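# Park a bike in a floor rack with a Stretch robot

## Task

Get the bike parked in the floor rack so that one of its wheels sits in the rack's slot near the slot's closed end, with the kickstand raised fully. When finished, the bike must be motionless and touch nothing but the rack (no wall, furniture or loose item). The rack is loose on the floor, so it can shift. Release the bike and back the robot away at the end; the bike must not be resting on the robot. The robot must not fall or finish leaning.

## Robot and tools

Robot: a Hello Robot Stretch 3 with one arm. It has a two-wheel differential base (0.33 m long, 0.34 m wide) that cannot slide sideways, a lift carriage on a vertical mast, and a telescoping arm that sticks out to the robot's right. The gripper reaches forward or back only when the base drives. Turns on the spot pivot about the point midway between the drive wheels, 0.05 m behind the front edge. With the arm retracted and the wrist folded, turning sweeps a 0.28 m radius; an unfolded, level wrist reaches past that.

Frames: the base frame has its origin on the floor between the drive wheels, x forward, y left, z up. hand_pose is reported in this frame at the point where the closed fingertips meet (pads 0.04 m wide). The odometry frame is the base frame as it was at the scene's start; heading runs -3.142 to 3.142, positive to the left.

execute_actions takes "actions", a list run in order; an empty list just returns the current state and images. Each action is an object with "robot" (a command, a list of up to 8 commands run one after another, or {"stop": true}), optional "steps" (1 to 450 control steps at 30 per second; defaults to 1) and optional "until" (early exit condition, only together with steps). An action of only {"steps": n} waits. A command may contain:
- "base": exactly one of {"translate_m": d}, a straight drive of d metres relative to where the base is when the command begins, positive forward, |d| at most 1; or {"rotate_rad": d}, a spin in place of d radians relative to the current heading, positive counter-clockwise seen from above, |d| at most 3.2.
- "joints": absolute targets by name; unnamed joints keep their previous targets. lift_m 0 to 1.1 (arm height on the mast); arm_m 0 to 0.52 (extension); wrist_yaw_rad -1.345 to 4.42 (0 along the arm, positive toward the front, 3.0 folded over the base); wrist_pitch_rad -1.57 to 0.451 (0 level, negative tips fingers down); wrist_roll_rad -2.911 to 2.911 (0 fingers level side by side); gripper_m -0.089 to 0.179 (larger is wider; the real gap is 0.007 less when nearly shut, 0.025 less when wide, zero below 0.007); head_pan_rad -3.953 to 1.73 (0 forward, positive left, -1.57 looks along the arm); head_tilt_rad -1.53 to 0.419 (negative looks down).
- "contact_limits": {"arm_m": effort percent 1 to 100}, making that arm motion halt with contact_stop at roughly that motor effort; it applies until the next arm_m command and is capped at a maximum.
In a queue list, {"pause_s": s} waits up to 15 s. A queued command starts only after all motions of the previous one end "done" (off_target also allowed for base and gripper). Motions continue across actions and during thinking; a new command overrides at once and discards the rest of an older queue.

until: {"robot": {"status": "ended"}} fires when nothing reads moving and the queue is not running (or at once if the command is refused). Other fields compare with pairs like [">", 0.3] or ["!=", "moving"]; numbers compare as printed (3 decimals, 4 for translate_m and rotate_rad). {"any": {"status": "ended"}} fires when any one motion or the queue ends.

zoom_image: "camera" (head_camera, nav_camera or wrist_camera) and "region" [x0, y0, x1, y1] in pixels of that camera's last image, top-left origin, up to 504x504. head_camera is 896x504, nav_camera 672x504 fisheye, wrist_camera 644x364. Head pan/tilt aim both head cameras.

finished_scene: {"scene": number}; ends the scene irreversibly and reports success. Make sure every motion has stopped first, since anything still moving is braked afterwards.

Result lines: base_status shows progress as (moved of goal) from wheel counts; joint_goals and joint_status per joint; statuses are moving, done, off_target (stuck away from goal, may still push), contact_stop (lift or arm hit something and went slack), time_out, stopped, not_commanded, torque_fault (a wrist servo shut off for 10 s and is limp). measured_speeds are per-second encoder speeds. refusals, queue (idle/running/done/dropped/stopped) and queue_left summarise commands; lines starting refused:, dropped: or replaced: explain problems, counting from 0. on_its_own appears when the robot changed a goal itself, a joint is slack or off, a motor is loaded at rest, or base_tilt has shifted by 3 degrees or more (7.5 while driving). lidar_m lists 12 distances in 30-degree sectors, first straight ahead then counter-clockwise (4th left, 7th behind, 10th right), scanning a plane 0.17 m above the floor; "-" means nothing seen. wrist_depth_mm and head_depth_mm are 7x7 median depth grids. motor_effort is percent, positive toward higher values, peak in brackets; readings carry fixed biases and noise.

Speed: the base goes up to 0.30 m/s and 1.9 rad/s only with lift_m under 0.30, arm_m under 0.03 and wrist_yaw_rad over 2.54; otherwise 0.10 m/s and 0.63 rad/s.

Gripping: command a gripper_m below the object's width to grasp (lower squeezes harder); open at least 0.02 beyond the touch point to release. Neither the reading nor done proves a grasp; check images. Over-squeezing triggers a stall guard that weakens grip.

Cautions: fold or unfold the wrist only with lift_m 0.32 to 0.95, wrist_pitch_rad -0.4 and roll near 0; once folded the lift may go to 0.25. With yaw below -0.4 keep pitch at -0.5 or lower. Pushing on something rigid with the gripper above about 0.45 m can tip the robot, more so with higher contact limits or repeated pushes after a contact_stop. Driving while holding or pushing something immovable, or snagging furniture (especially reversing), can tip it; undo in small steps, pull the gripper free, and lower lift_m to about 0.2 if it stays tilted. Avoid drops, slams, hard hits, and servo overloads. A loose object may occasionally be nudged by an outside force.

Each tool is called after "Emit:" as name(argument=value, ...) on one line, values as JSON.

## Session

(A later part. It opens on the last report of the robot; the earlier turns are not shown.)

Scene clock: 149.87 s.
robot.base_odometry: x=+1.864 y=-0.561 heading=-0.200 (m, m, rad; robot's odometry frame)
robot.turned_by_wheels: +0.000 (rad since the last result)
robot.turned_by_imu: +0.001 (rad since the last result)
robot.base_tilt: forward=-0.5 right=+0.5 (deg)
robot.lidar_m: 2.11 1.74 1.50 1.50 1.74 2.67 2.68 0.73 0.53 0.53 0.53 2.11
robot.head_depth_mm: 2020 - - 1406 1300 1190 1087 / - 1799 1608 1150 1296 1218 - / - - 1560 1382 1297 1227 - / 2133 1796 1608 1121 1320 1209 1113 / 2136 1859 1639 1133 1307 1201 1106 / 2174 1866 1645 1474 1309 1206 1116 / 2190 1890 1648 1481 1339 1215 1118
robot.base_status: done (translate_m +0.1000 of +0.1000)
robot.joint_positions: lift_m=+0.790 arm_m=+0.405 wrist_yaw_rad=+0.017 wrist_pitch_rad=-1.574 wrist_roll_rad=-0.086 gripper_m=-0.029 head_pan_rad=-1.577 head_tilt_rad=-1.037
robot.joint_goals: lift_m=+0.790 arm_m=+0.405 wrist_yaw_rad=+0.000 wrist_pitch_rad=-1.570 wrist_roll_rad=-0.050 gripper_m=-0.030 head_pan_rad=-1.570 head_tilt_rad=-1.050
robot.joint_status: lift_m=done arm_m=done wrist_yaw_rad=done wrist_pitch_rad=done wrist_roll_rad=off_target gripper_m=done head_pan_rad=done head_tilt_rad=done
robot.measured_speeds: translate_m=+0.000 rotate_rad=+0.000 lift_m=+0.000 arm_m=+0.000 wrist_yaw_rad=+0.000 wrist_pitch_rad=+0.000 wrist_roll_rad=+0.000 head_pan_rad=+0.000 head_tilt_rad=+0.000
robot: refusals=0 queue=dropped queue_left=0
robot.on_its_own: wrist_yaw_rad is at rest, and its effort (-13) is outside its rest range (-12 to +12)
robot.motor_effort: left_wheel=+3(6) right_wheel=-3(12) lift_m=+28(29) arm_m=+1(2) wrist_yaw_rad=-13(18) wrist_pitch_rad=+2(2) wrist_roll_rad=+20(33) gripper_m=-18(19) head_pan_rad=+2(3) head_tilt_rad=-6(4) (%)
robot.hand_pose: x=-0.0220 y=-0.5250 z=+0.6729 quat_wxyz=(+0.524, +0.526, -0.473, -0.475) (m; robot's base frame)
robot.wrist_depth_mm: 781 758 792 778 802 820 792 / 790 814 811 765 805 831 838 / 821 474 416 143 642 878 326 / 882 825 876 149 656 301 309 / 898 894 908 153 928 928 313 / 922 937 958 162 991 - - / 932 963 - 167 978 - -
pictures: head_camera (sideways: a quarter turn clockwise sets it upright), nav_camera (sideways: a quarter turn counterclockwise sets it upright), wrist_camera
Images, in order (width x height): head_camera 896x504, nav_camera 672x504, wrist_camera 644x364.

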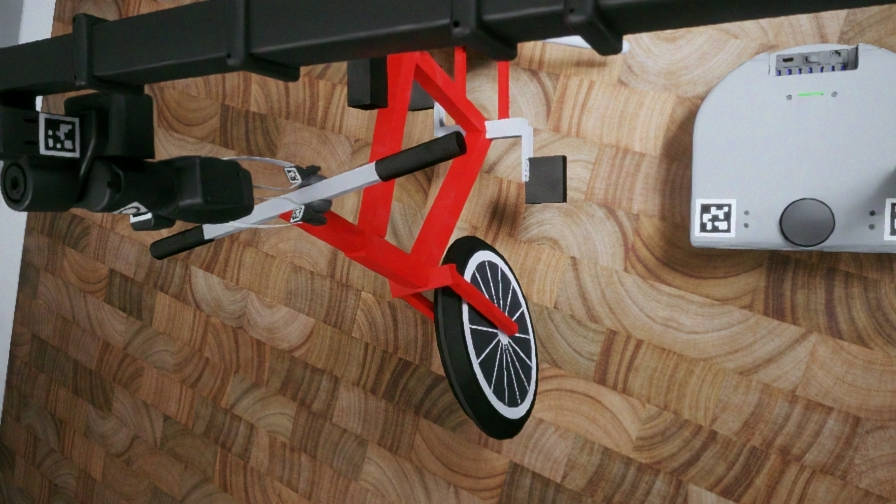

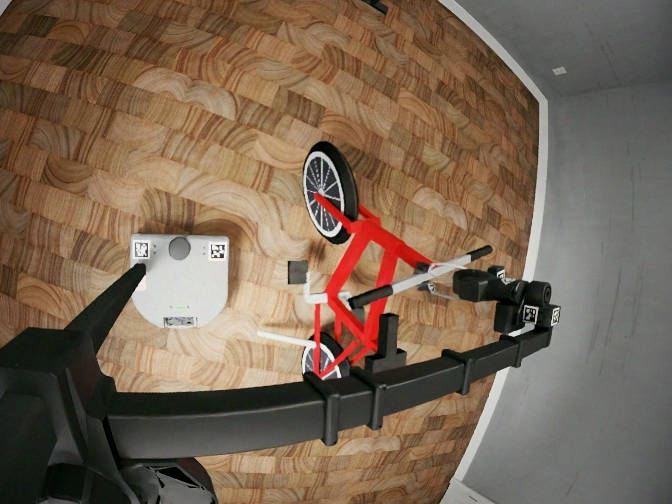

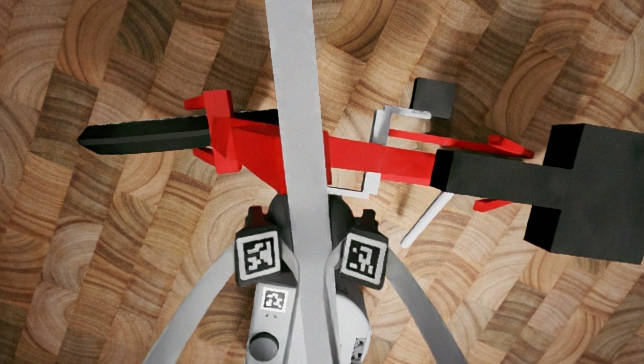

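Emit:
execute_actions(actions=[{"robot": {"base": {"translate_m": 0.12}, "joints": {"arm_m": 0.397, "lift_m": 0.793, "wrist_roll_rad": 0.12}}, "steps": 150, "until": {"robot": {"status": "ended"}}}])

Scene clock: 152.57 s.
robot.base_odometry: x=+1.981 y=-0.585 heading=-0.200 (m, m, rad; robot's odometry frame)
robot.turned_by_wheels: +0.000 (rad since the last result)
robot.turned_by_imu: +0.000 (rad since the last result)
robot.base_tilt: forward=-0.5 right=+0.4 (deg)
robot.lidar_m: 1.99 1.70 1.47 1.47 1.70 2.79 2.78 0.72 0.53 0.50 0.52 1.99
robot.head_depth_mm: 2063 - - 1176 1298 1186 1081 / - 1775 1610 1148 1303 1215 - / - - 1556 1384 1289 1220 - / 2136 1863 1617 1107 1317 1217 1113 / 2187 1862 1638 1152 1296 1211 1101 / 2190 1871 1642 1223 1330 1215 1115 / 2184 1872 1660 1473 1331 1223 1117
robot.base_status: done (translate_m +0.1200 of +0.1200)
robot.joint_positions: lift_m=+0.793 arm_m=+0.397 wrist_yaw_rad=+0.008 wrist_pitch_rad=-1.568 wrist_roll_rad=+0.101 gripper_m=-0.029 head_pan_rad=-1.577 head_tilt_rad=-1.037
robot.joint_goals: lift_m=+0.793 arm_m=+0.397 wrist_yaw_rad=+0.000 wrist_pitch_rad=-1.570 wrist_roll_rad=+0.120 gripper_m=-0.030 head_pan_rad=-1.570 head_tilt_rad=-1.050
robot.joint_status: lift_m=done arm_m=done wrist_yaw_rad=done wrist_pitch_rad=done wrist_roll_rad=off_target gripper_m=done head_pan_rad=done head_tilt_rad=done
robot.measured_speeds: translate_m=+0.000 rotate_rad=+0.000 lift_m=+0.000 arm_m=+0.000 wrist_yaw_rad=+0.000 wrist_pitch_rad=+0.000 wrist_roll_rad=+0.000 head_pan_rad=+0.000 head_tilt_rad=+0.000
robot: refusals=0 queue=dropped queue_left=0
robot.motor_effort: left_wheel=+1(6) right_wheel=-3(14) lift_m=+32(38) arm_m=-2(2) wrist_yaw_rad=-6(14) wrist_pitch_rad=-1(2) wrist_roll_rad=+11(29) gripper_m=-16(19) head_pan_rad=+2(3) head_tilt_rad=-6(7) (%)
robot.hand_pose: x=-0.0218 y=-0.5189 z=+0.6756 quat_wxyz=(+0.477, +0.475, -0.523, -0.522) (m; robot's base frame)
robot.wrist_depth_mm: 773 780 775 139 791 820 824 / 809 792 793 814 831 832 311 / 817 826 426 316 354 298 297 / 865 857 869 151 888 895 302 / 908 874 885 153 950 936 966 / 927 933 938 534 982 962 940 / 986 968 - 162 993 - -
pictures: head_camera (sideways: a quarter turn clockwise sets it upright), nav_camera (sideways: a quarter turn counterclockwise sets it upright), wrist_camera
Images, in order (width x height): head_camera 896x504, nav_camera 672x504, wrist_camera 644x364.

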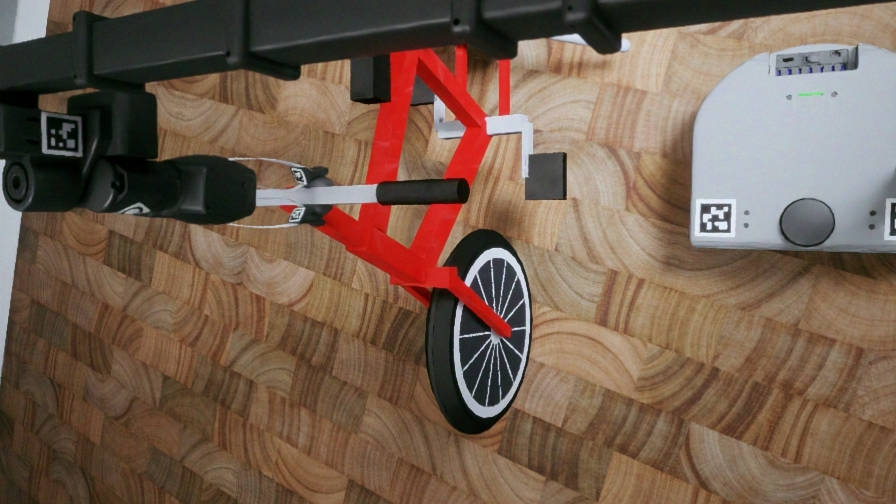

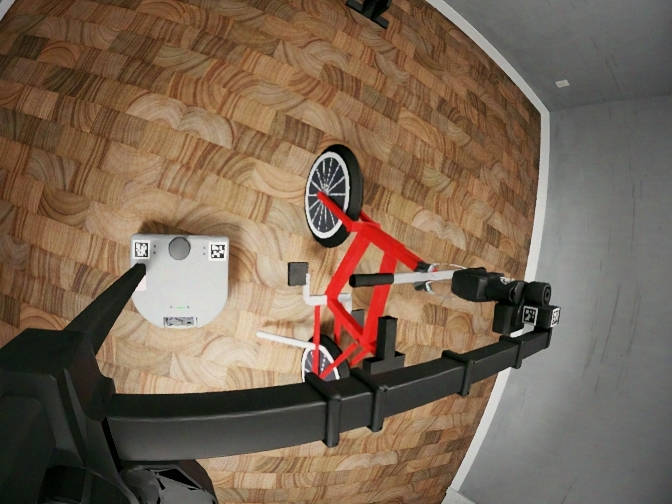

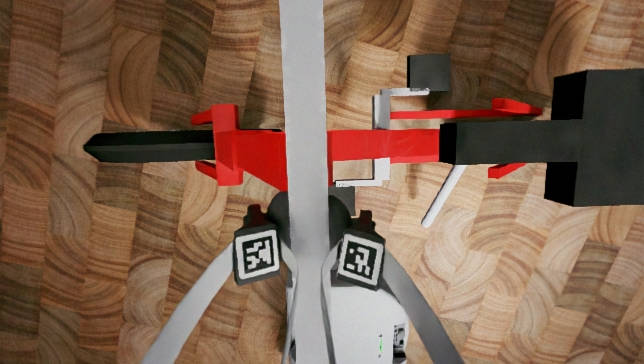

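Emit:
execute_actions(actions=[{"robot": {"joints": {"arm_m": 0.365, "wrist_roll_rad": 0.05}}, "steps": 90, "until": {"robot": {"status": "ended"}}}])

Scene clock: 153.97 s.
robot.base_odometry: x=+1.981 y=-0.585 heading=-0.200 (m, m, rad; robot's odometry frame)
robot.turned_by_wheels: +0.000 (rad since the last result)
robot.turned_by_imu: +0.000 (rad since the last result)
robot.base_tilt: forward=-0.4 right=+0.4 (deg)
robot.lidar_m: 1.99 1.70 1.47 1.47 1.71 2.79 2.79 0.71 0.53 0.50 0.51 1.99
robot.head_depth_mm: 2048 - - 1183 1304 1185 1083 / - 1768 1605 1140 1302 1216 - / - - 1568 1037 1290 1221 - / 2125 1844 1638 1100 1304 1213 1111 / 2141 1873 1626 1198 1303 1206 1111 / 2181 1880 1649 1419 1328 1213 1115 / 2194 1875 1655 1479 1343 1210 1112
robot.base_status: done (translate_m +0.1200 of +0.1200)
robot.joint_positions: lift_m=+0.793 arm_m=+0.365 wrist_yaw_rad=+0.003 wrist_pitch_rad=-1.564 wrist_roll_rad=+0.056 gripper_m=-0.029 head_pan_rad=-1.577 head_tilt_rad=-1.037
robot.joint_goals: lift_m=+0.793 arm_m=+0.365 wrist_yaw_rad=+0.000 wrist_pitch_rad=-1.570 wrist_roll_rad=+0.050 gripper_m=-0.030 head_pan_rad=-1.570 head_tilt_rad=-1.050
robot.joint_status: lift_m=done arm_m=done wrist_yaw_rad=done wrist_pitch_rad=done wrist_roll_rad=done gripper_m=done head_pan_rad=done head_tilt_rad=done
robot.measured_speeds: translate_m=+0.000 rotate_rad=+0.000 lift_m=+0.000 arm_m=+0.000 wrist_yaw_rad=+0.000 wrist_pitch_rad=+0.000 wrist_roll_rad=+0.000 head_pan_rad=+0.000 head_tilt_rad=+0.000
robot: refusals=0 queue=done queue_left=0
robot.motor_effort: left_wheel=+1(2) right_wheel=-2(3) lift_m=+32(32) arm_m=-2(3) wrist_yaw_rad=-2(6) wrist_pitch_rad=-3(5) wrist_roll_rad=-4(11) gripper_m=-17(17) head_pan_rad=+3(3) head_tilt_rad=-7(7) (%)
robot.hand_pose: x=-0.0217 y=-0.4878 z=+0.6755 quat_wxyz=(+0.488, +0.485, -0.515, -0.512) (m; robot's base frame)
robot.wrist_depth_mm: 768 785 776 794 798 806 819 / 812 789 806 833 817 841 309 / 809 473 413 158 349 295 296 / 845 875 891 149 890 903 306 / 871 900 925 152 908 925 924 / 940 934 952 158 950 974 959 / 957 958 - 164 - - -
pictures: head_camera (sideways: a quarter turn clockwise sets it upright), nav_camera (sideways: a quarter turn counterclockwise sets it upright), wrist_camera
Images, in order (width x height): head_camera 896x504, nav_camera 672x504, wrist_camera 644x364.

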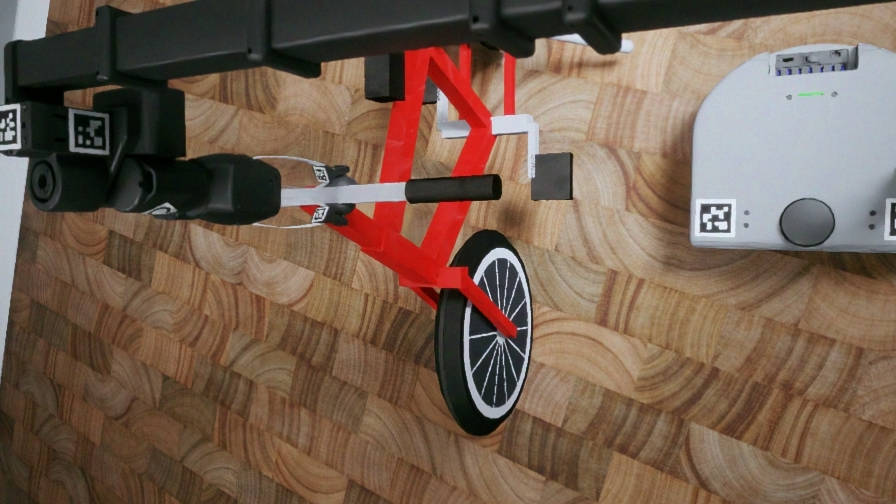

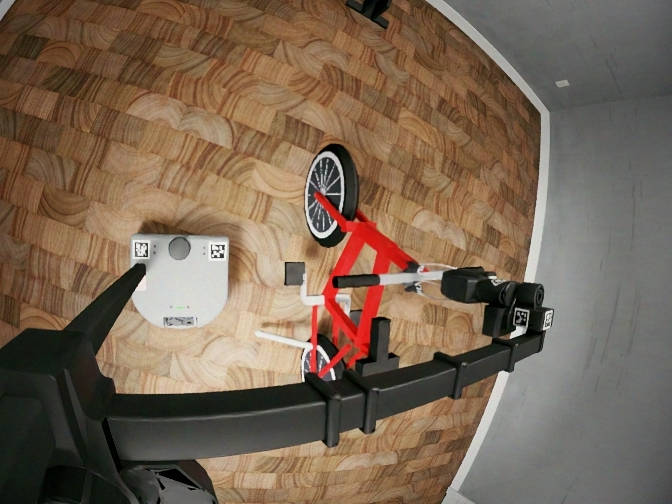

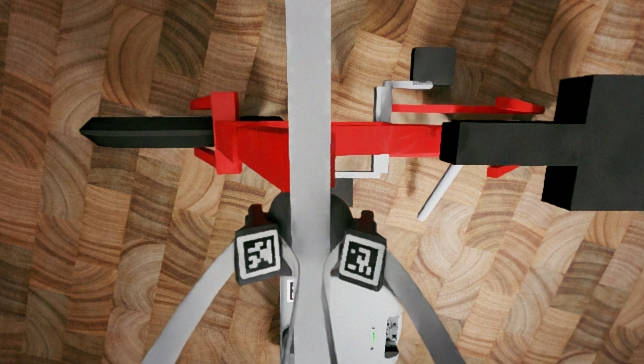

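Emit:
execute_actions(actions=[{"robot": {"base": {"translate_m": 0.22}, "joints": {"wrist_roll_rad": 0.0, "head_pan_rad": -0.65, "head_tilt_rad": -0.75}}, "steps": 200, "until": {"robot": {"status": "ended"}}}])

Scene clock: 157.60 s.
robot.base_odometry: x=+2.197 y=-0.628 heading=-0.200 (m, m, rad; robot's odometry frame)
robot.turned_by_wheels: +0.000 (rad since the last result)
robot.turned_by_imu: +0.001 (rad since the last result)
robot.base_tilt: forward=-0.5 right=+0.5 (deg)
robot.lidar_m: 1.78 1.63 1.41 1.41 1.64 2.86 3.01 0.71 0.53 0.49 0.50 1.78
robot.head_depth_mm: 1847 2164 2198 1777 1496 979 1106 / 1781 2053 2228 1788 1493 1170 1133 / 1713 1969 2182 1782 1510 1291 1133 / 1636 1878 2085 1782 1501 1302 1134 / 1576 1810 2064 1804 1518 1301 1142 / 1542 1747 2017 1812 1526 1300 1146 / 1470 1680 1940 1821 1533 1309 1147
robot.base_status: done (translate_m +0.2200 of +0.2200)
robot.joint_positions: lift_m=+0.793 arm_m=+0.365 wrist_yaw_rad=-0.002 wrist_pitch_rad=-1.564 wrist_roll_rad=+0.016 gripper_m=-0.029 head_pan_rad=-0.657 head_tilt_rad=-0.754
robot.joint_goals: lift_m=+0.793 arm_m=+0.365 wrist_yaw_rad=+0.000 wrist_pitch_rad=-1.570 wrist_roll_rad=+0.000 gripper_m=-0.030 head_pan_rad=-0.650 head_tilt_rad=-0.750
robot.joint_status: lift_m=done arm_m=done wrist_yaw_rad=done wrist_pitch_rad=done wrist_roll_rad=done gripper_m=done head_pan_rad=done head_tilt_rad=done
robot.measured_speeds: translate_m=+0.000 rotate_rad=+0.000 lift_m=+0.000 arm_m=+0.000 wrist_yaw_rad=+0.000 wrist_pitch_rad=+0.000 wrist_roll_rad=+0.000 head_pan_rad=+0.000 head_tilt_rad=+0.000
robot: refusals=0 queue=done queue_left=0
robot.motor_effort: left_wheel=+1(5) right_wheel=-1(10) lift_m=+32(33) arm_m=-2(1) wrist_yaw_rad=+2(2) wrist_pitch_rad=-3(3) wrist_roll_rad=-9(10) gripper_m=-17(19) head_pan_rad=+2(36) head_tilt_rad=+2(23) (%)
robot.hand_pose: x=-0.0216 y=-0.4877 z=+0.6755 quat_wxyz=(+0.497, +0.494, -0.506, -0.503) (m; robot's base frame)
robot.wrist_depth_mm: 806 794 794 135 816 818 834 / 796 774 818 140 640 855 834 / 821 474 417 157 363 297 298 / 883 846 895 153 875 889 305 / 860 912 887 152 920 932 939 / 926 945 937 - 956 - 978 / 941 954 962 164 975 - -
pictures: head_camera (sideways: a quarter turn clockwise sets it upright), nav_camera (sideways: a quarter turn counterclockwise sets it upright), wrist_camera
Images, in order (width x height): head_camera 896x504, nav_camera 672x504, wrist_camera 644x364.

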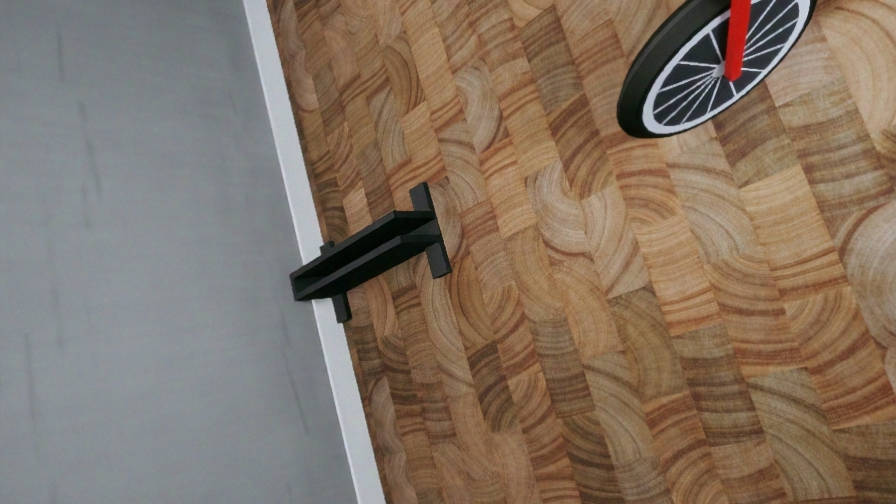

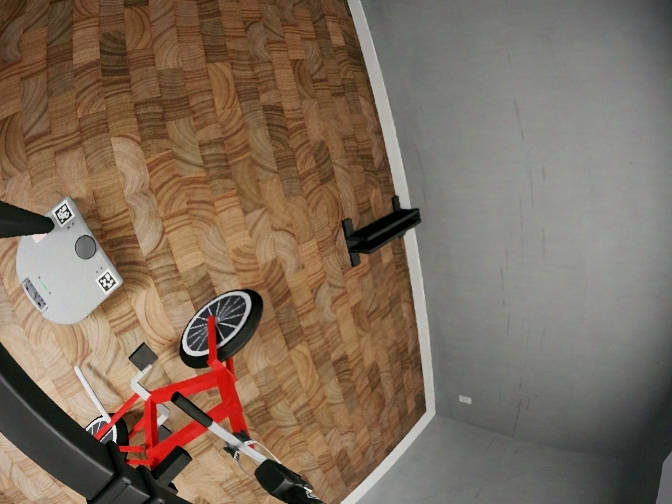

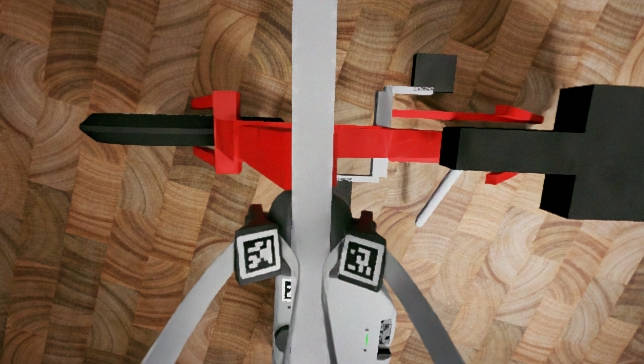

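Emit:
execute_actions(actions=[{"robot": {"base": {"rotate_rad": -0.285}, "joints": {"head_pan_rad": -0.45, "head_tilt_rad": -0.8}}, "steps": 200, "until": {"robot": {"status": "ended"}}}])

Scene clock: 160.37 s.
robot.base_odometry: x=+2.197 y=-0.628 heading=-0.485 (m, m, rad; robot's odometry frame)
robot.turned_by_wheels: -0.285 (rad since the last result)
robot.turned_by_imu: -0.282 (rad since the last result)
robot.base_tilt: forward=-0.5 right=+0.5 (deg)
robot.lidar_m: 1.78 1.83 1.48 1.41 1.46 1.97 2.99 3.11 0.63 0.46 0.47 1.86
robot.head_depth_mm: 1991 2376 2086 1715 1459 1003 1085 / 1904 2222 2105 1729 1458 1245 1122 / 1808 2099 2118 1729 1466 1270 1123 / 1717 1985 2127 1732 1484 1275 1129 / 1654 1877 2024 1752 1483 1283 1130 / 1577 1783 2018 1769 1489 1287 1136 / 1512 1713 1978 1756 1495 1295 1142
robot.base_status: done (rotate_rad -0.2848 of -0.2850)
robot.joint_positions: lift_m=+0.793 arm_m=+0.365 wrist_yaw_rad=+0.006 wrist_pitch_rad=-1.574 wrist_roll_rad=-0.006 gripper_m=-0.029 head_pan_rad=-0.457 head_tilt_rad=-0.790
robot.joint_goals: lift_m=+0.793 arm_m=+0.365 wrist_yaw_rad=+0.000 wrist_pitch_rad=-1.570 wrist_roll_rad=+0.000 gripper_m=-0.030 head_pan_rad=-0.450 head_tilt_rad=-0.800
robot.joint_status: lift_m=done arm_m=done wrist_yaw_rad=done wrist_pitch_rad=done wrist_roll_rad=done gripper_m=done head_pan_rad=done head_tilt_rad=done
robot.measured_speeds: translate_m=+0.000 rotate_rad=-0.001 lift_m=+0.000 arm_m=+0.000 wrist_yaw_rad=+0.000 wrist_pitch_rad=+0.000 wrist_roll_rad=+0.000 head_pan_rad=+0.000 head_tilt_rad=+0.000
robot: refusals=0 queue=done queue_left=0
robot.motor_effort: left_wheel=+2(12) right_wheel=-5(29) lift_m=+31(32) arm_m=+0(1) wrist_yaw_rad=-4(6) wrist_pitch_rad=+2(3) wrist_roll_rad=+3(9) gripper_m=-16(23) head_pan_rad=+3(16) head_tilt_rad=-4(11) (%)
robot.hand_pose: x=-0.0218 y=-0.4851 z=+0.6758 quat_wxyz=(+0.502, +0.504, -0.496, -0.498) (m; robot's base frame)
robot.wrist_depth_mm: 746 773 774 782 778 795 276 / 791 802 841 814 614 283 285 / 813 474 424 159 636 857 304 / 866 876 852 154 892 899 907 / 921 909 910 151 907 961 953 / 935 936 943 155 942 976 992 / 959 953 982 159 1000 - -
pictures: head_camera (sideways: a quarter turn clockwise sets it upright), nav_camera (sideways: a quarter turn counterclockwise sets it upright), wrist_camera
Images, in order (width x height): head_camera 896x504, nav_camera 672x504, wrist_camera 644x364.

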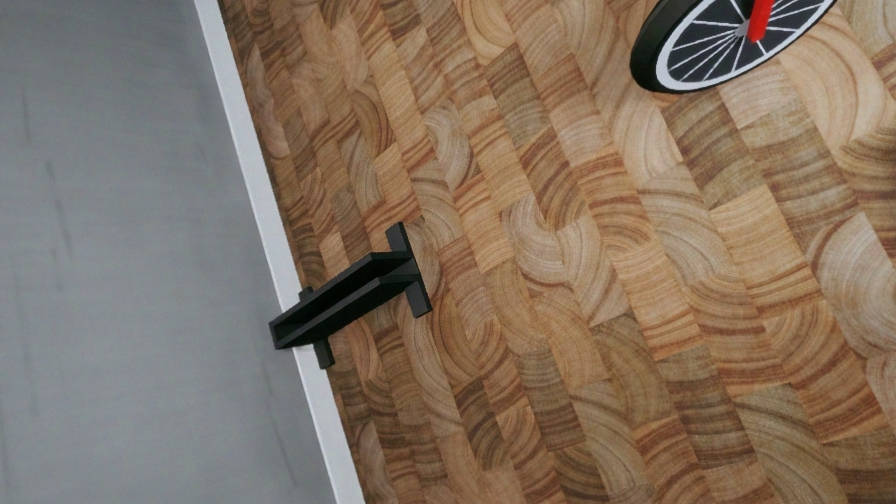

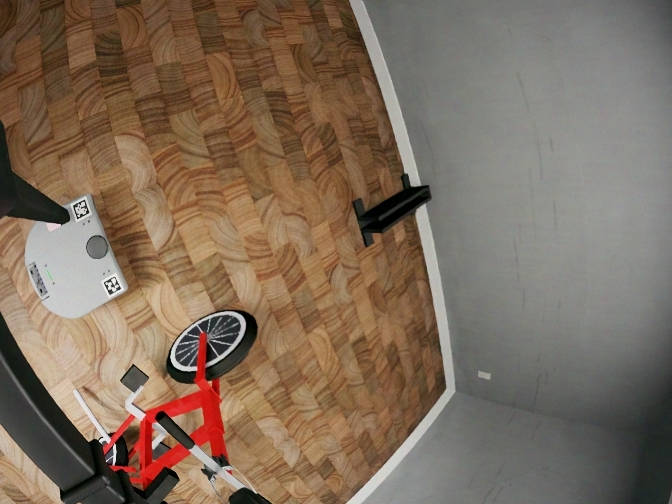

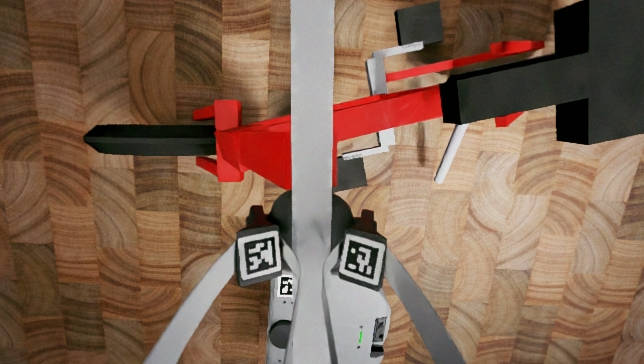

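Emit:
zoom_image(camera="head_camera", region=[250, 200, 450, 380])

Region (250, 200, 450, 380) of head_camera's 896x504 image, scaled by 2.520, with more detail than that image has; it fills the top 454 rows of this view, and the rest is white.

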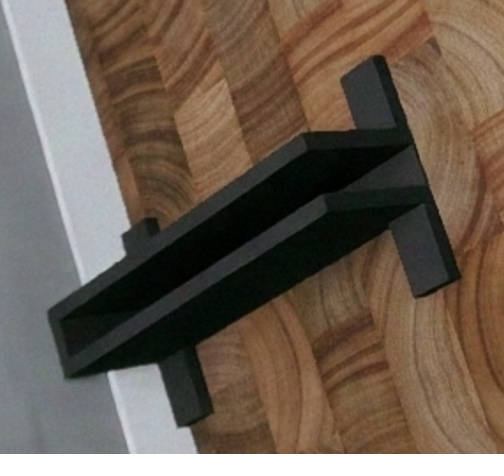

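Emit:
execute_actions(actions=[{"robot": {"base": {"translate_m": 0.4}, "joints": {"wrist_roll_rad": 0.1, "head_pan_rad": -0.7, "head_tilt_rad": -0.95}}, "steps": 250, "until": {"robot": {"status": "ended"}}}])

Scene clock: 166.83 s.
robot.base_odometry: x=+2.551 y=-0.815 heading=-0.485 (m, m, rad; robot's odometry frame)
robot.turned_by_wheels: +0.000 (rad since the last result)
robot.turned_by_imu: +0.002 (rad since the last result)
robot.base_tilt: forward=-0.4 right=+0.5 (deg)
robot.lidar_m: 1.38 1.43 1.48 1.42 1.47 1.99 3.41 0.83 0.58 0.46 0.48 1.44
robot.head_depth_mm: 2157 2056 1758 1526 999 1175 1094 / 1938 2076 1757 1531 1165 1214 1114 / 1761 2010 1783 1537 1359 1214 1138 / 1621 1918 1778 1539 1368 1226 1119 / 1487 1743 1788 1526 1366 1228 1109 / 1380 1601 1695 1558 1380 1234 1113 / 1288 1477 1715 1567 1388 1237 1116
robot.base_status: done (translate_m +0.4000 of +0.4000)
robot.joint_positions: lift_m=+0.793 arm_m=+0.365 wrist_yaw_rad=-0.001 wrist_pitch_rad=-1.574 wrist_roll_rad=+0.100 gripper_m=-0.029 head_pan_rad=-0.693 head_tilt_rad=-0.938
robot.joint_goals: lift_m=+0.793 arm_m=+0.365 wrist_yaw_rad=+0.000 wrist_pitch_rad=-1.570 wrist_roll_rad=+0.100 gripper_m=-0.030 head_pan_rad=-0.700 head_tilt_rad=-0.950
robot.joint_status: lift_m=done arm_m=done wrist_yaw_rad=done wrist_pitch_rad=done wrist_roll_rad=done gripper_m=done head_pan_rad=done head_tilt_rad=done
robot.measured_speeds: translate_m=+0.000 rotate_rad=+0.000 lift_m=+0.000 arm_m=+0.000 wrist_yaw_rad=+0.000 wrist_pitch_rad=+0.000 wrist_roll_rad=+0.000 head_pan_rad=+0.000 head_tilt_rad=+0.000
robot: refusals=0 queue=done queue_left=0
robot.motor_effort: left_wheel=+2(4) right_wheel=-3(8) lift_m=+30(31) arm_m=-1(1) wrist_yaw_rad=+1(6) wrist_pitch_rad=+2(2) wrist_roll_rad=+0(16) gripper_m=-16(18) head_pan_rad=-3(20) head_tilt_rad=-6(20) (%)
robot.hand_pose: x=-0.0216 y=-0.4851 z=+0.6758 quat_wxyz=(+0.473, +0.475, -0.523, -0.526) (m; robot's base frame)
robot.wrist_depth_mm: 770 794 775 139 792 807 279 / 786 815 814 792 815 385 287 / 833 486 464 158 355 872 298 / 860 867 863 154 868 887 900 / 877 880 934 149 901 924 933 / 907 935 977 155 938 991 962 / 988 954 968 158 - - -
pictures: head_camera (sideways: a quarter turn clockwise sets it upright), nav_camera (sideways: a quarter turn counterclockwise sets it upright), wrist_camera
Images, in order (width x height): head_camera 896x504, nav_camera 672x504, wrist_camera 644x364.

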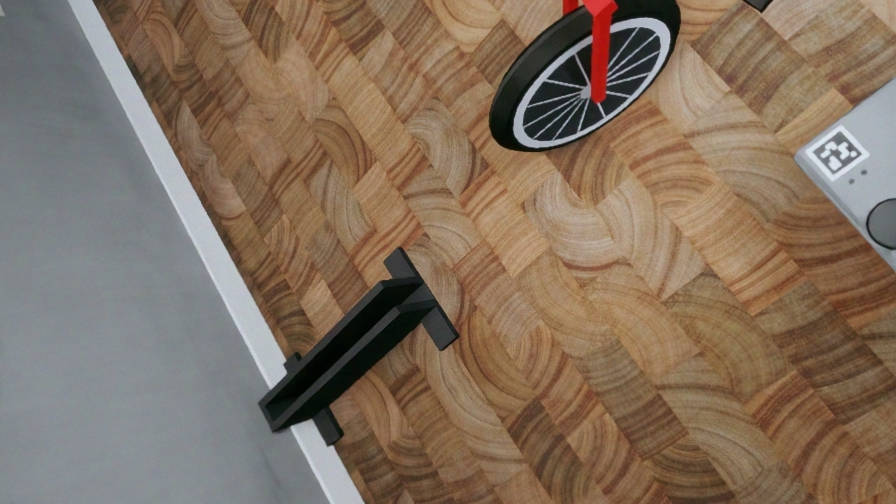

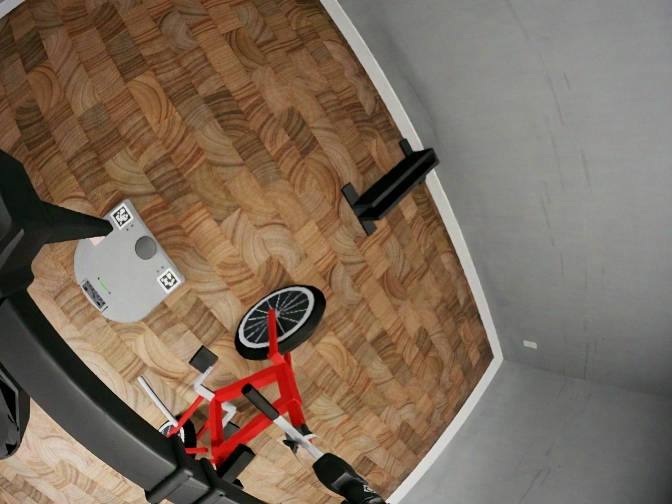

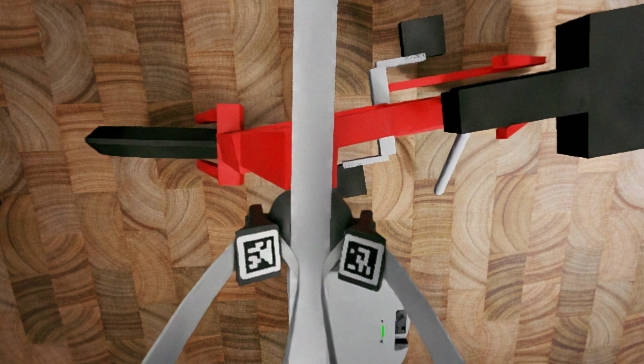

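Emit:
zoom_image(camera="head_camera", region=[360, 0, 700, 360])

Region (360, 0, 700, 360) of head_camera's 896x504 image, scaled by 1.400, with more detail than that image has.

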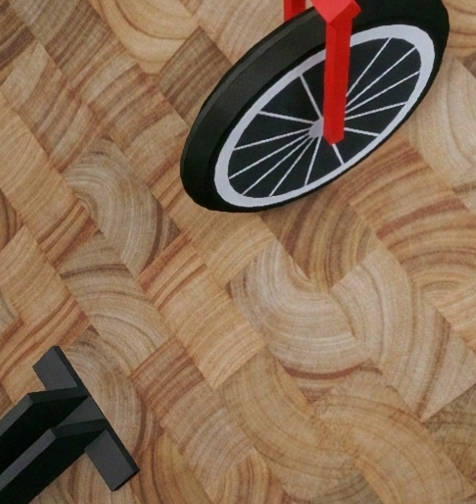

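Emit:
execute_actions(actions=[{"robot": {"base": {"rotate_rad": 0.015}, "joints": {"wrist_roll_rad": -0.01}}, "steps": 60, "until": {"robot": {"status": "ended"}}}, {"robot": {"base": {"translate_m": 0.25}, "joints": {"arm_m": 0.345, "head_pan_rad": -0.9, "head_tilt_rad": -1.05}}, "steps": 250, "until": {"robot": {"status": "ended"}}}])

Scene clock: 172.53 s.
robot.base_odometry: x=+2.774 y=-0.928 heading=-0.470 (m, m, rad; robot's odometry frame)
robot.turned_by_wheels: +0.015 (rad since the last result)
robot.turned_by_imu: +0.015 (rad since the last result)
robot.base_tilt: forward=-0.4 right=+0.5 (deg)
robot.lidar_m: 1.13 1.17 1.47 1.42 1.47 2.02 3.64 0.76 0.55 0.47 0.48 1.17
robot.head_depth_mm: 2090 1830 1608 1424 1267 1169 1100 / 2052 1817 1602 1431 1256 1192 - / 1893 1817 1614 1196 1295 1219 - / 1646 1817 1627 1432 1314 1200 1129 / 1464 1726 1644 1418 1322 1207 1108 / 1307 1532 1555 1468 1335 1207 1117 / 1190 1356 1559 1474 1334 1222 1114
robot.base_status: done (translate_m +0.2500 of +0.2500)
robot.joint_positions: lift_m=+0.793 arm_m=+0.345 wrist_yaw_rad=-0.003 wrist_pitch_rad=-1.561 wrist_roll_rad=-0.002 gripper_m=-0.029 head_pan_rad=-0.893 head_tilt_rad=-1.037
robot.joint_goals: lift_m=+0.793 arm_m=+0.345 wrist_yaw_rad=+0.000 wrist_pitch_rad=-1.570 wrist_roll_rad=-0.010 gripper_m=-0.030 head_pan_rad=-0.900 head_tilt_rad=-1.050
robot.joint_status: lift_m=done arm_m=done wrist_yaw_rad=done wrist_pitch_rad=done wrist_roll_rad=off_target gripper_m=done head_pan_rad=done head_tilt_rad=done
robot.measured_speeds: translate_m=+0.000 rotate_rad=+0.000 lift_m=+0.000 arm_m=+0.000 wrist_yaw_rad=+0.000 wrist_pitch_rad=+0.000 wrist_roll_rad=+0.000 head_pan_rad=+0.000 head_tilt_rad=+0.000
robot: refusals=0 queue=done queue_left=0
robot.motor_effort: left_wheel=+0(2) right_wheel=-1(12) lift_m=+37(37) arm_m=-1(4) wrist_yaw_rad=+2(6) wrist_pitch_rad=-5(4) wrist_roll_rad=-5(17) gripper_m=-17(18) head_pan_rad=-3(15) head_tilt_rad=-7(16) (%)
robot.hand_pose: x=-0.0216 y=-0.4685 z=+0.6752 quat_wxyz=(+0.502, +0.497, -0.502, -0.498) (m; robot's base frame)
robot.wrist_depth_mm: 774 763 770 782 784 775 819 / 770 806 798 810 623 829 295 / 809 466 429 143 348 293 295 / 871 864 901 154 895 877 308 / 902 915 887 151 905 949 945 / 926 951 933 155 965 960 966 / 962 963 990 160 997 - -
pictures: head_camera (sideways: a quarter turn clockwise sets it upright), nav_camera (sideways: a quarter turn counterclockwise sets it upright), wrist_camera
Images, in order (width x height): head_camera 896x504, nav_camera 672x504, wrist_camera 644x364.

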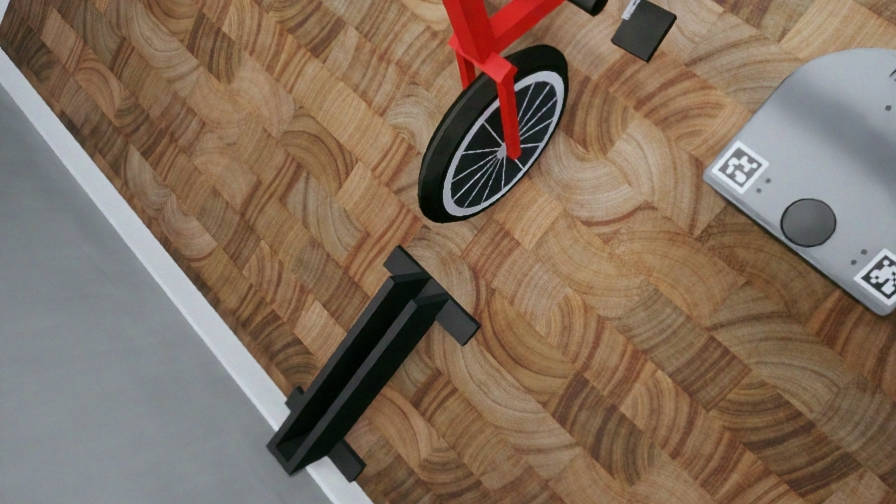

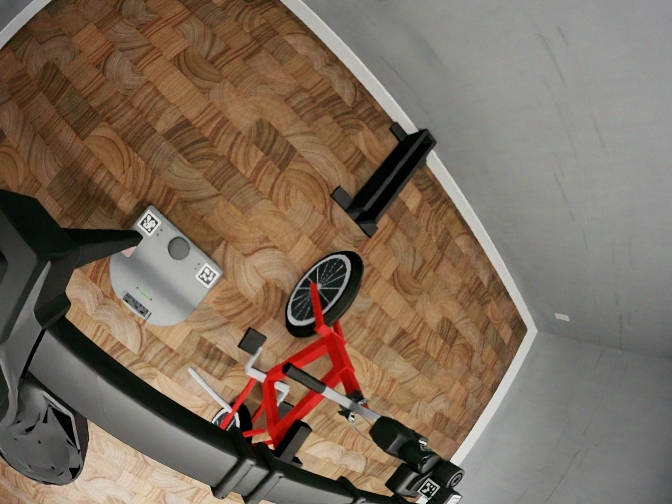

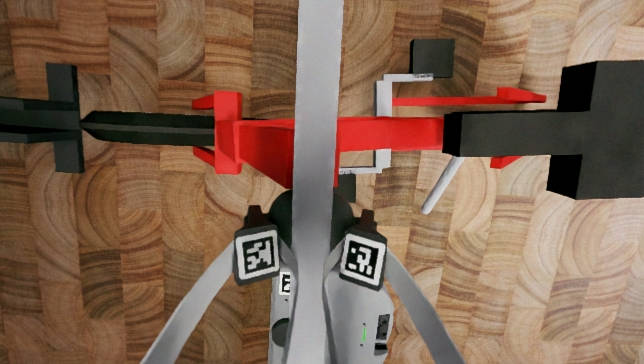

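Emit:
zoom_image(camera="wrist_camera", region=[0, 40, 260, 200])

Region (0, 40, 260, 200) of wrist_camera's 644x364 image, scaled by 1.938; it fills the top 310 rows of this view, and the rest is white.

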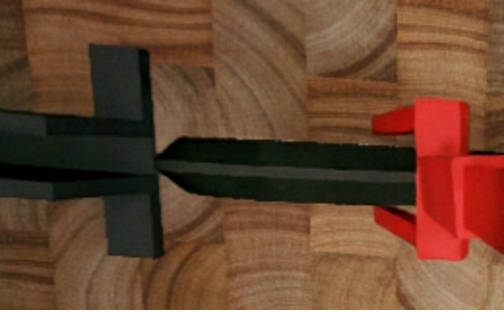

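Emit:
zoom_image(camera="wrist_camera", region=[240, 0, 400, 240])

Region (240, 0, 400, 240) of wrist_camera's 644x364 image, scaled by 2.100.

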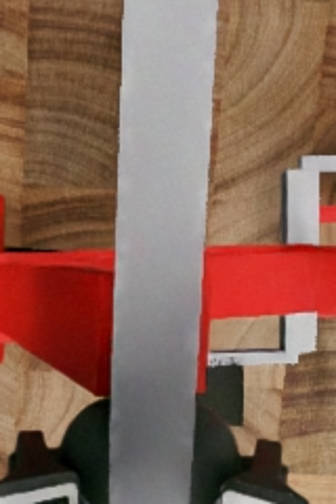

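Emit:
execute_actions(actions=[{"robot": {"joints": {"wrist_roll_rad": 0.12}}, "steps": 30, "until": {"robot": {"status": "ended"}}}, {"robot": {"base": {"translate_m": 0.12}, "joints": {"arm_m": 0.335}}, "steps": 150, "until": {"robot": {"status": "ended"}}}, {"robot": {"joints": {"wrist_roll_rad": -0.05}}, "steps": 40, "until": {"robot": {"status": "ended"}}}])

Scene clock: 178.03 s.
robot.base_odometry: x=+2.881 y=-0.982 heading=-0.470 (m, m, rad; robot's odometry frame)
robot.turned_by_wheels: +0.000 (rad since the last result)
robot.turned_by_imu: +0.000 (rad since the last result)
robot.base_tilt: forward=-0.4 right=+0.5 (deg)
robot.lidar_m: 1.01 1.05 1.44 1.42 1.47 2.02 3.78 0.74 0.55 0.47 0.48 1.05
robot.head_depth_mm: 2044 1808 1604 1425 1105 1174 1102 / 1964 1820 1604 1429 1270 1191 - / 1678 1806 1616 1210 1309 1217 - / 1471 1750 1621 1396 1315 1203 1132 / 1295 1538 1626 1417 1315 1208 1106 / 1162 1352 1492 1468 1325 1209 1113 / 1060 1209 1413 1472 1336 1221 1121
robot.base_status: done (translate_m +0.1200 of +0.1200)
robot.joint_positions: lift_m=+0.793 arm_m=+0.335 wrist_yaw_rad=-0.006 wrist_pitch_rad=-1.564 wrist_roll_rad=-0.023 gripper_m=-0.029 head_pan_rad=-0.893 head_tilt_rad=-1.037
robot.joint_goals: lift_m=+0.793 arm_m=+0.335 wrist_yaw_rad=+0.000 wrist_pitch_rad=-1.570 wrist_roll_rad=-0.050 gripper_m=-0.030 head_pan_rad=-0.900 head_tilt_rad=-1.050
robot.joint_status: lift_m=done arm_m=done wrist_yaw_rad=done wrist_pitch_rad=done wrist_roll_rad=off_target gripper_m=done head_pan_rad=done head_tilt_rad=done
robot.measured_speeds: translate_m=+0.000 rotate_rad=+0.000 lift_m=+0.000 arm_m=+0.000 wrist_yaw_rad=+0.000 wrist_pitch_rad=+0.000 wrist_roll_rad=+0.000 head_pan_rad=+0.000 head_tilt_rad=+0.000
robot: refusals=0 queue=dropped queue_left=0
robot.motor_effort: left_wheel=-1(2) right_wheel=-1(10) lift_m=+39(39) arm_m=-2(4) wrist_yaw_rad=+5(5) wrist_pitch_rad=-2(4) wrist_roll_rad=-15(16) gripper_m=-17(18) head_pan_rad=-2(3) head_tilt_rad=-6(6) (%)
robot.hand_pose: x=-0.0215 y=-0.4577 z=+0.6752 quat_wxyz=(+0.506, +0.503, -0.497, -0.495) (m; robot's base frame)
robot.wrist_depth_mm: 748 782 769 134 796 816 814 / 796 814 817 819 629 820 315 / 794 469 416 148 352 294 298 / 861 873 875 147 890 895 307 / 882 895 883 151 932 940 954 / 925 915 944 157 992 981 971 / 956 956 984 162 990 - -
pictures: head_camera (sideways: a quarter turn clockwise sets it upright), nav_camera (sideways: a quarter turn counterclockwise sets it upright), wrist_camera
Images, in order (width x height): head_camera 896x504, nav_camera 672x504, wrist_camera 644x364.

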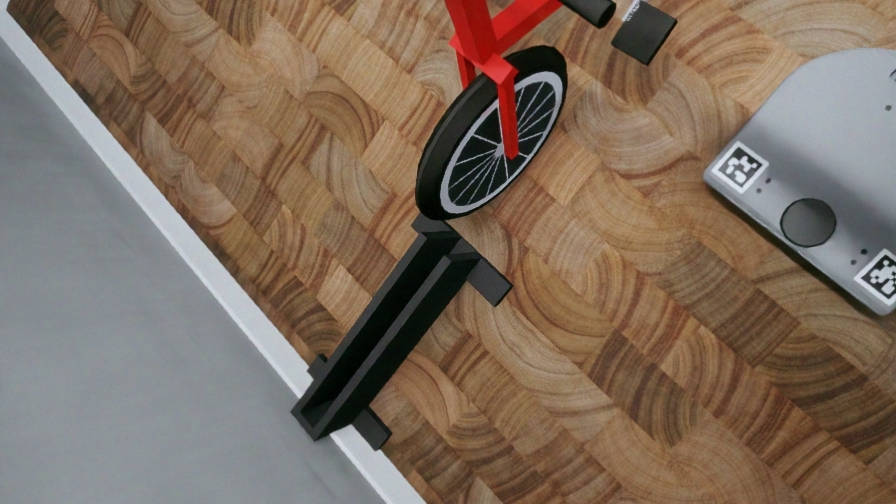

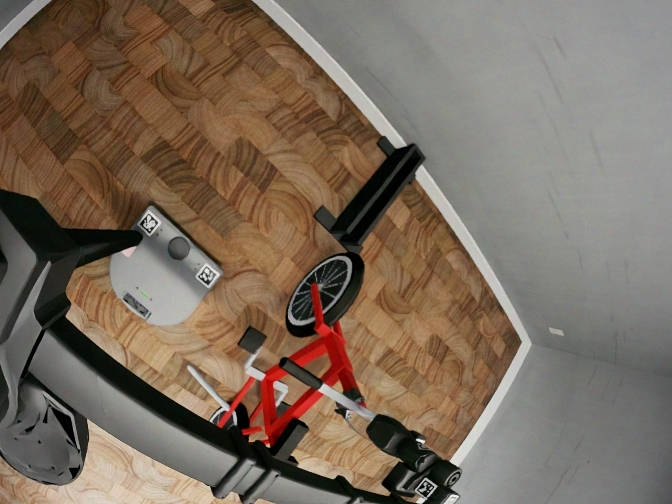

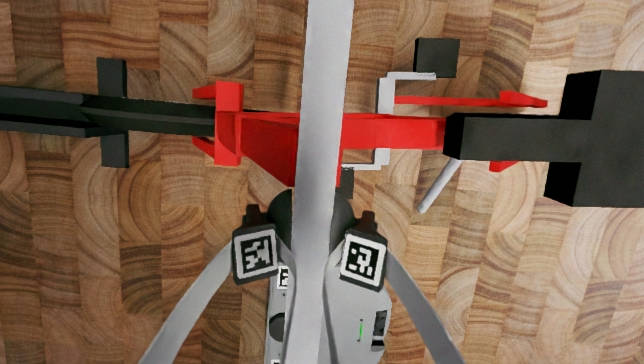

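Emit:
zoom_image(camera="wrist_camera", region=[0, 40, 260, 200])

Region (0, 40, 260, 200) of wrist_camera's 644x364 image, scaled by 1.938; it fills the top 310 rows of this view, and the rest is white.

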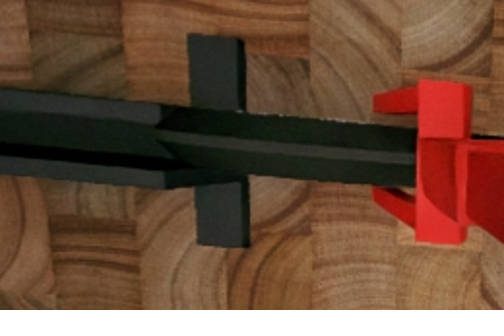

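Emit:
execute_actions(actions=[{"robot": {"joints": {"wrist_roll_rad": -0.14}}, "steps": 40, "until": {"robot": {"status": "ended"}}}])

Emit:
zoom_image(camera="wrist_camera", region=[0, 20, 260, 200])

Scene clock: 179.00 s.
robot.base_odometry: x=+2.881 y=-0.982 heading=-0.470 (m, m, rad; robot's odometry frame)
robot.turned_by_wheels: +0.000 (rad since the last result)
robot.turned_by_imu: +0.000 (rad since the last result)
robot.base_tilt: forward=-0.4 right=+0.5 (deg)
robot.lidar_m: 1.01 1.05 1.44 1.42 1.47 2.01 3.77 0.74 0.54 0.48 0.48 1.05
robot.head_depth_mm: 2045 1799 1597 1434 1261 1162 1097 / 1940 1824 1615 1431 1264 1180 - / 1688 1823 1608 1203 1306 1218 - / 1472 1717 1620 1393 1311 1200 1131 / 1301 1535 1629 1414 1327 1205 1110 / 1172 1359 1501 1453 1326 1211 1105 / 1055 1212 1420 1483 1334 1213 1116
robot.base_status: done (translate_m +0.1200 of +0.1200)
robot.joint_positions: lift_m=+0.793 arm_m=+0.335 wrist_yaw_rad=-0.010 wrist_pitch_rad=-1.563 wrist_roll_rad=-0.114 gripper_m=-0.029 head_pan_rad=-0.893 head_tilt_rad=-1.037
robot.joint_goals: lift_m=+0.793 arm_m=+0.335 wrist_yaw_rad=+0.000 wrist_pitch_rad=-1.570 wrist_roll_rad=-0.140 gripper_m=-0.030 head_pan_rad=-0.900 head_tilt_rad=-1.050
robot.joint_status: lift_m=done arm_m=done wrist_yaw_rad=done wrist_pitch_rad=done wrist_roll_rad=off_target gripper_m=done head_pan_rad=done head_tilt_rad=done
robot.measured_speeds: translate_m=+0.000 rotate_rad=+0.000 lift_m=+0.000 arm_m=+0.000 wrist_yaw_rad=+0.000 wrist_pitch_rad=+0.000 wrist_roll_rad=+0.000 head_pan_rad=+0.000 head_tilt_rad=+0.000
robot: refusals=0 queue=dropped queue_left=0
robot.motor_effort: left_wheel=+0(0) right_wheel=+0(1) lift_m=+41(40) arm_m=-1(2) wrist_yaw_rad=+8(8) wrist_pitch_rad=-4(3) wrist_roll_rad=-15(22) gripper_m=-18(18) head_pan_rad=-2(3) head_tilt_rad=-6(6) (%)
robot.hand_pose: x=-0.0214 y=-0.4581 z=+0.6751 quat_wxyz=(+0.528, +0.523, -0.475, -0.472) (m; robot's base frame)
robot.wrist_depth_mm: 767 766 777 132 796 811 801 / 797 792 813 798 798 832 833 / 800 815 328 147 351 530 299 / 865 851 877 148 875 415 305 / 899 913 883 152 925 950 944 / 950 950 921 159 959 976 981 / 947 986 - 165 - - -
pictures: head_camera (sideways: a quarter turn clockwise sets it upright), nav_camera (sideways: a quarter turn counterclockwise sets it upright), wrist_camera
Images, in order (width x height): head_camera 896x504, nav_camera 672x504, wrist_camera 644x364.

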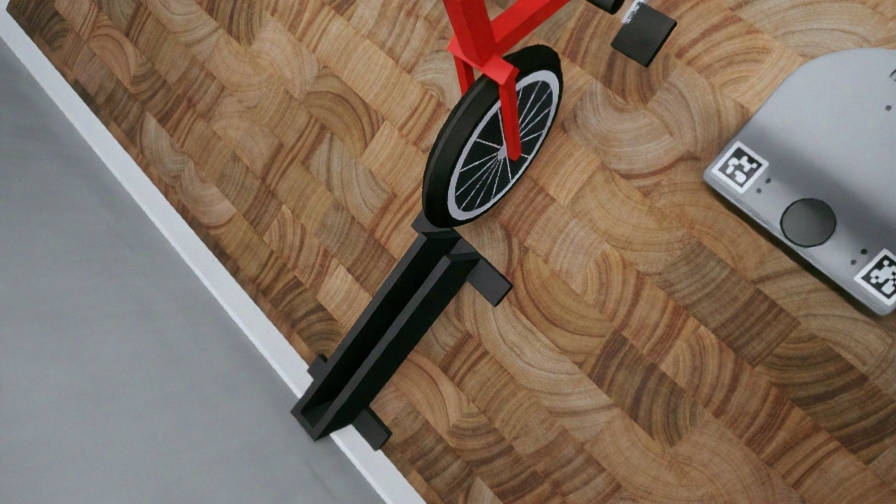

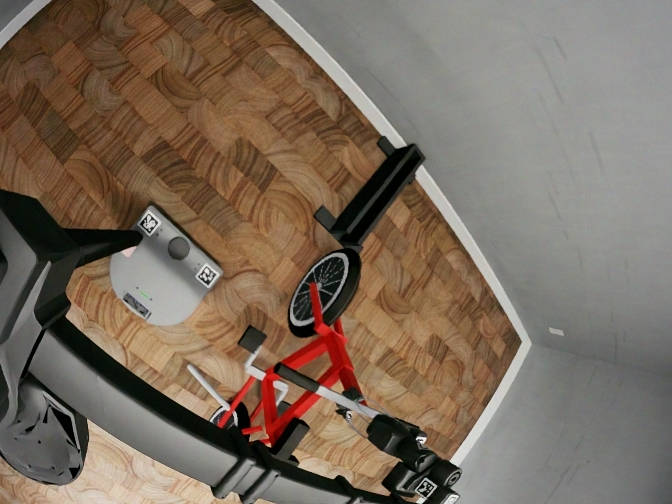

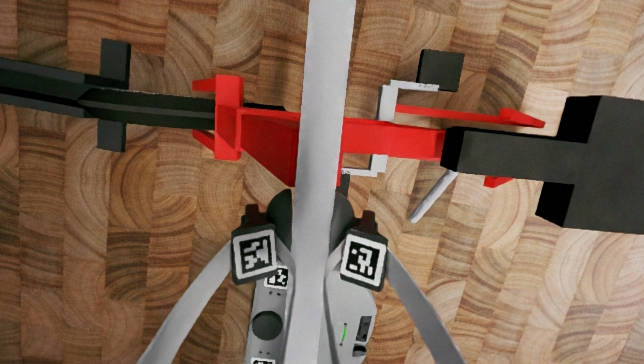

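Region (0, 20, 260, 200) of wrist_camera's 644x364 image, scaled by 1.938; it fills the top 349 rows of this view, and the rest is white.

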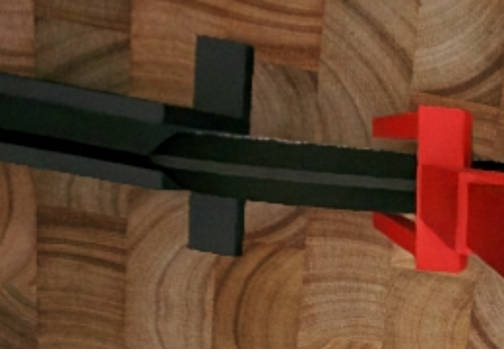

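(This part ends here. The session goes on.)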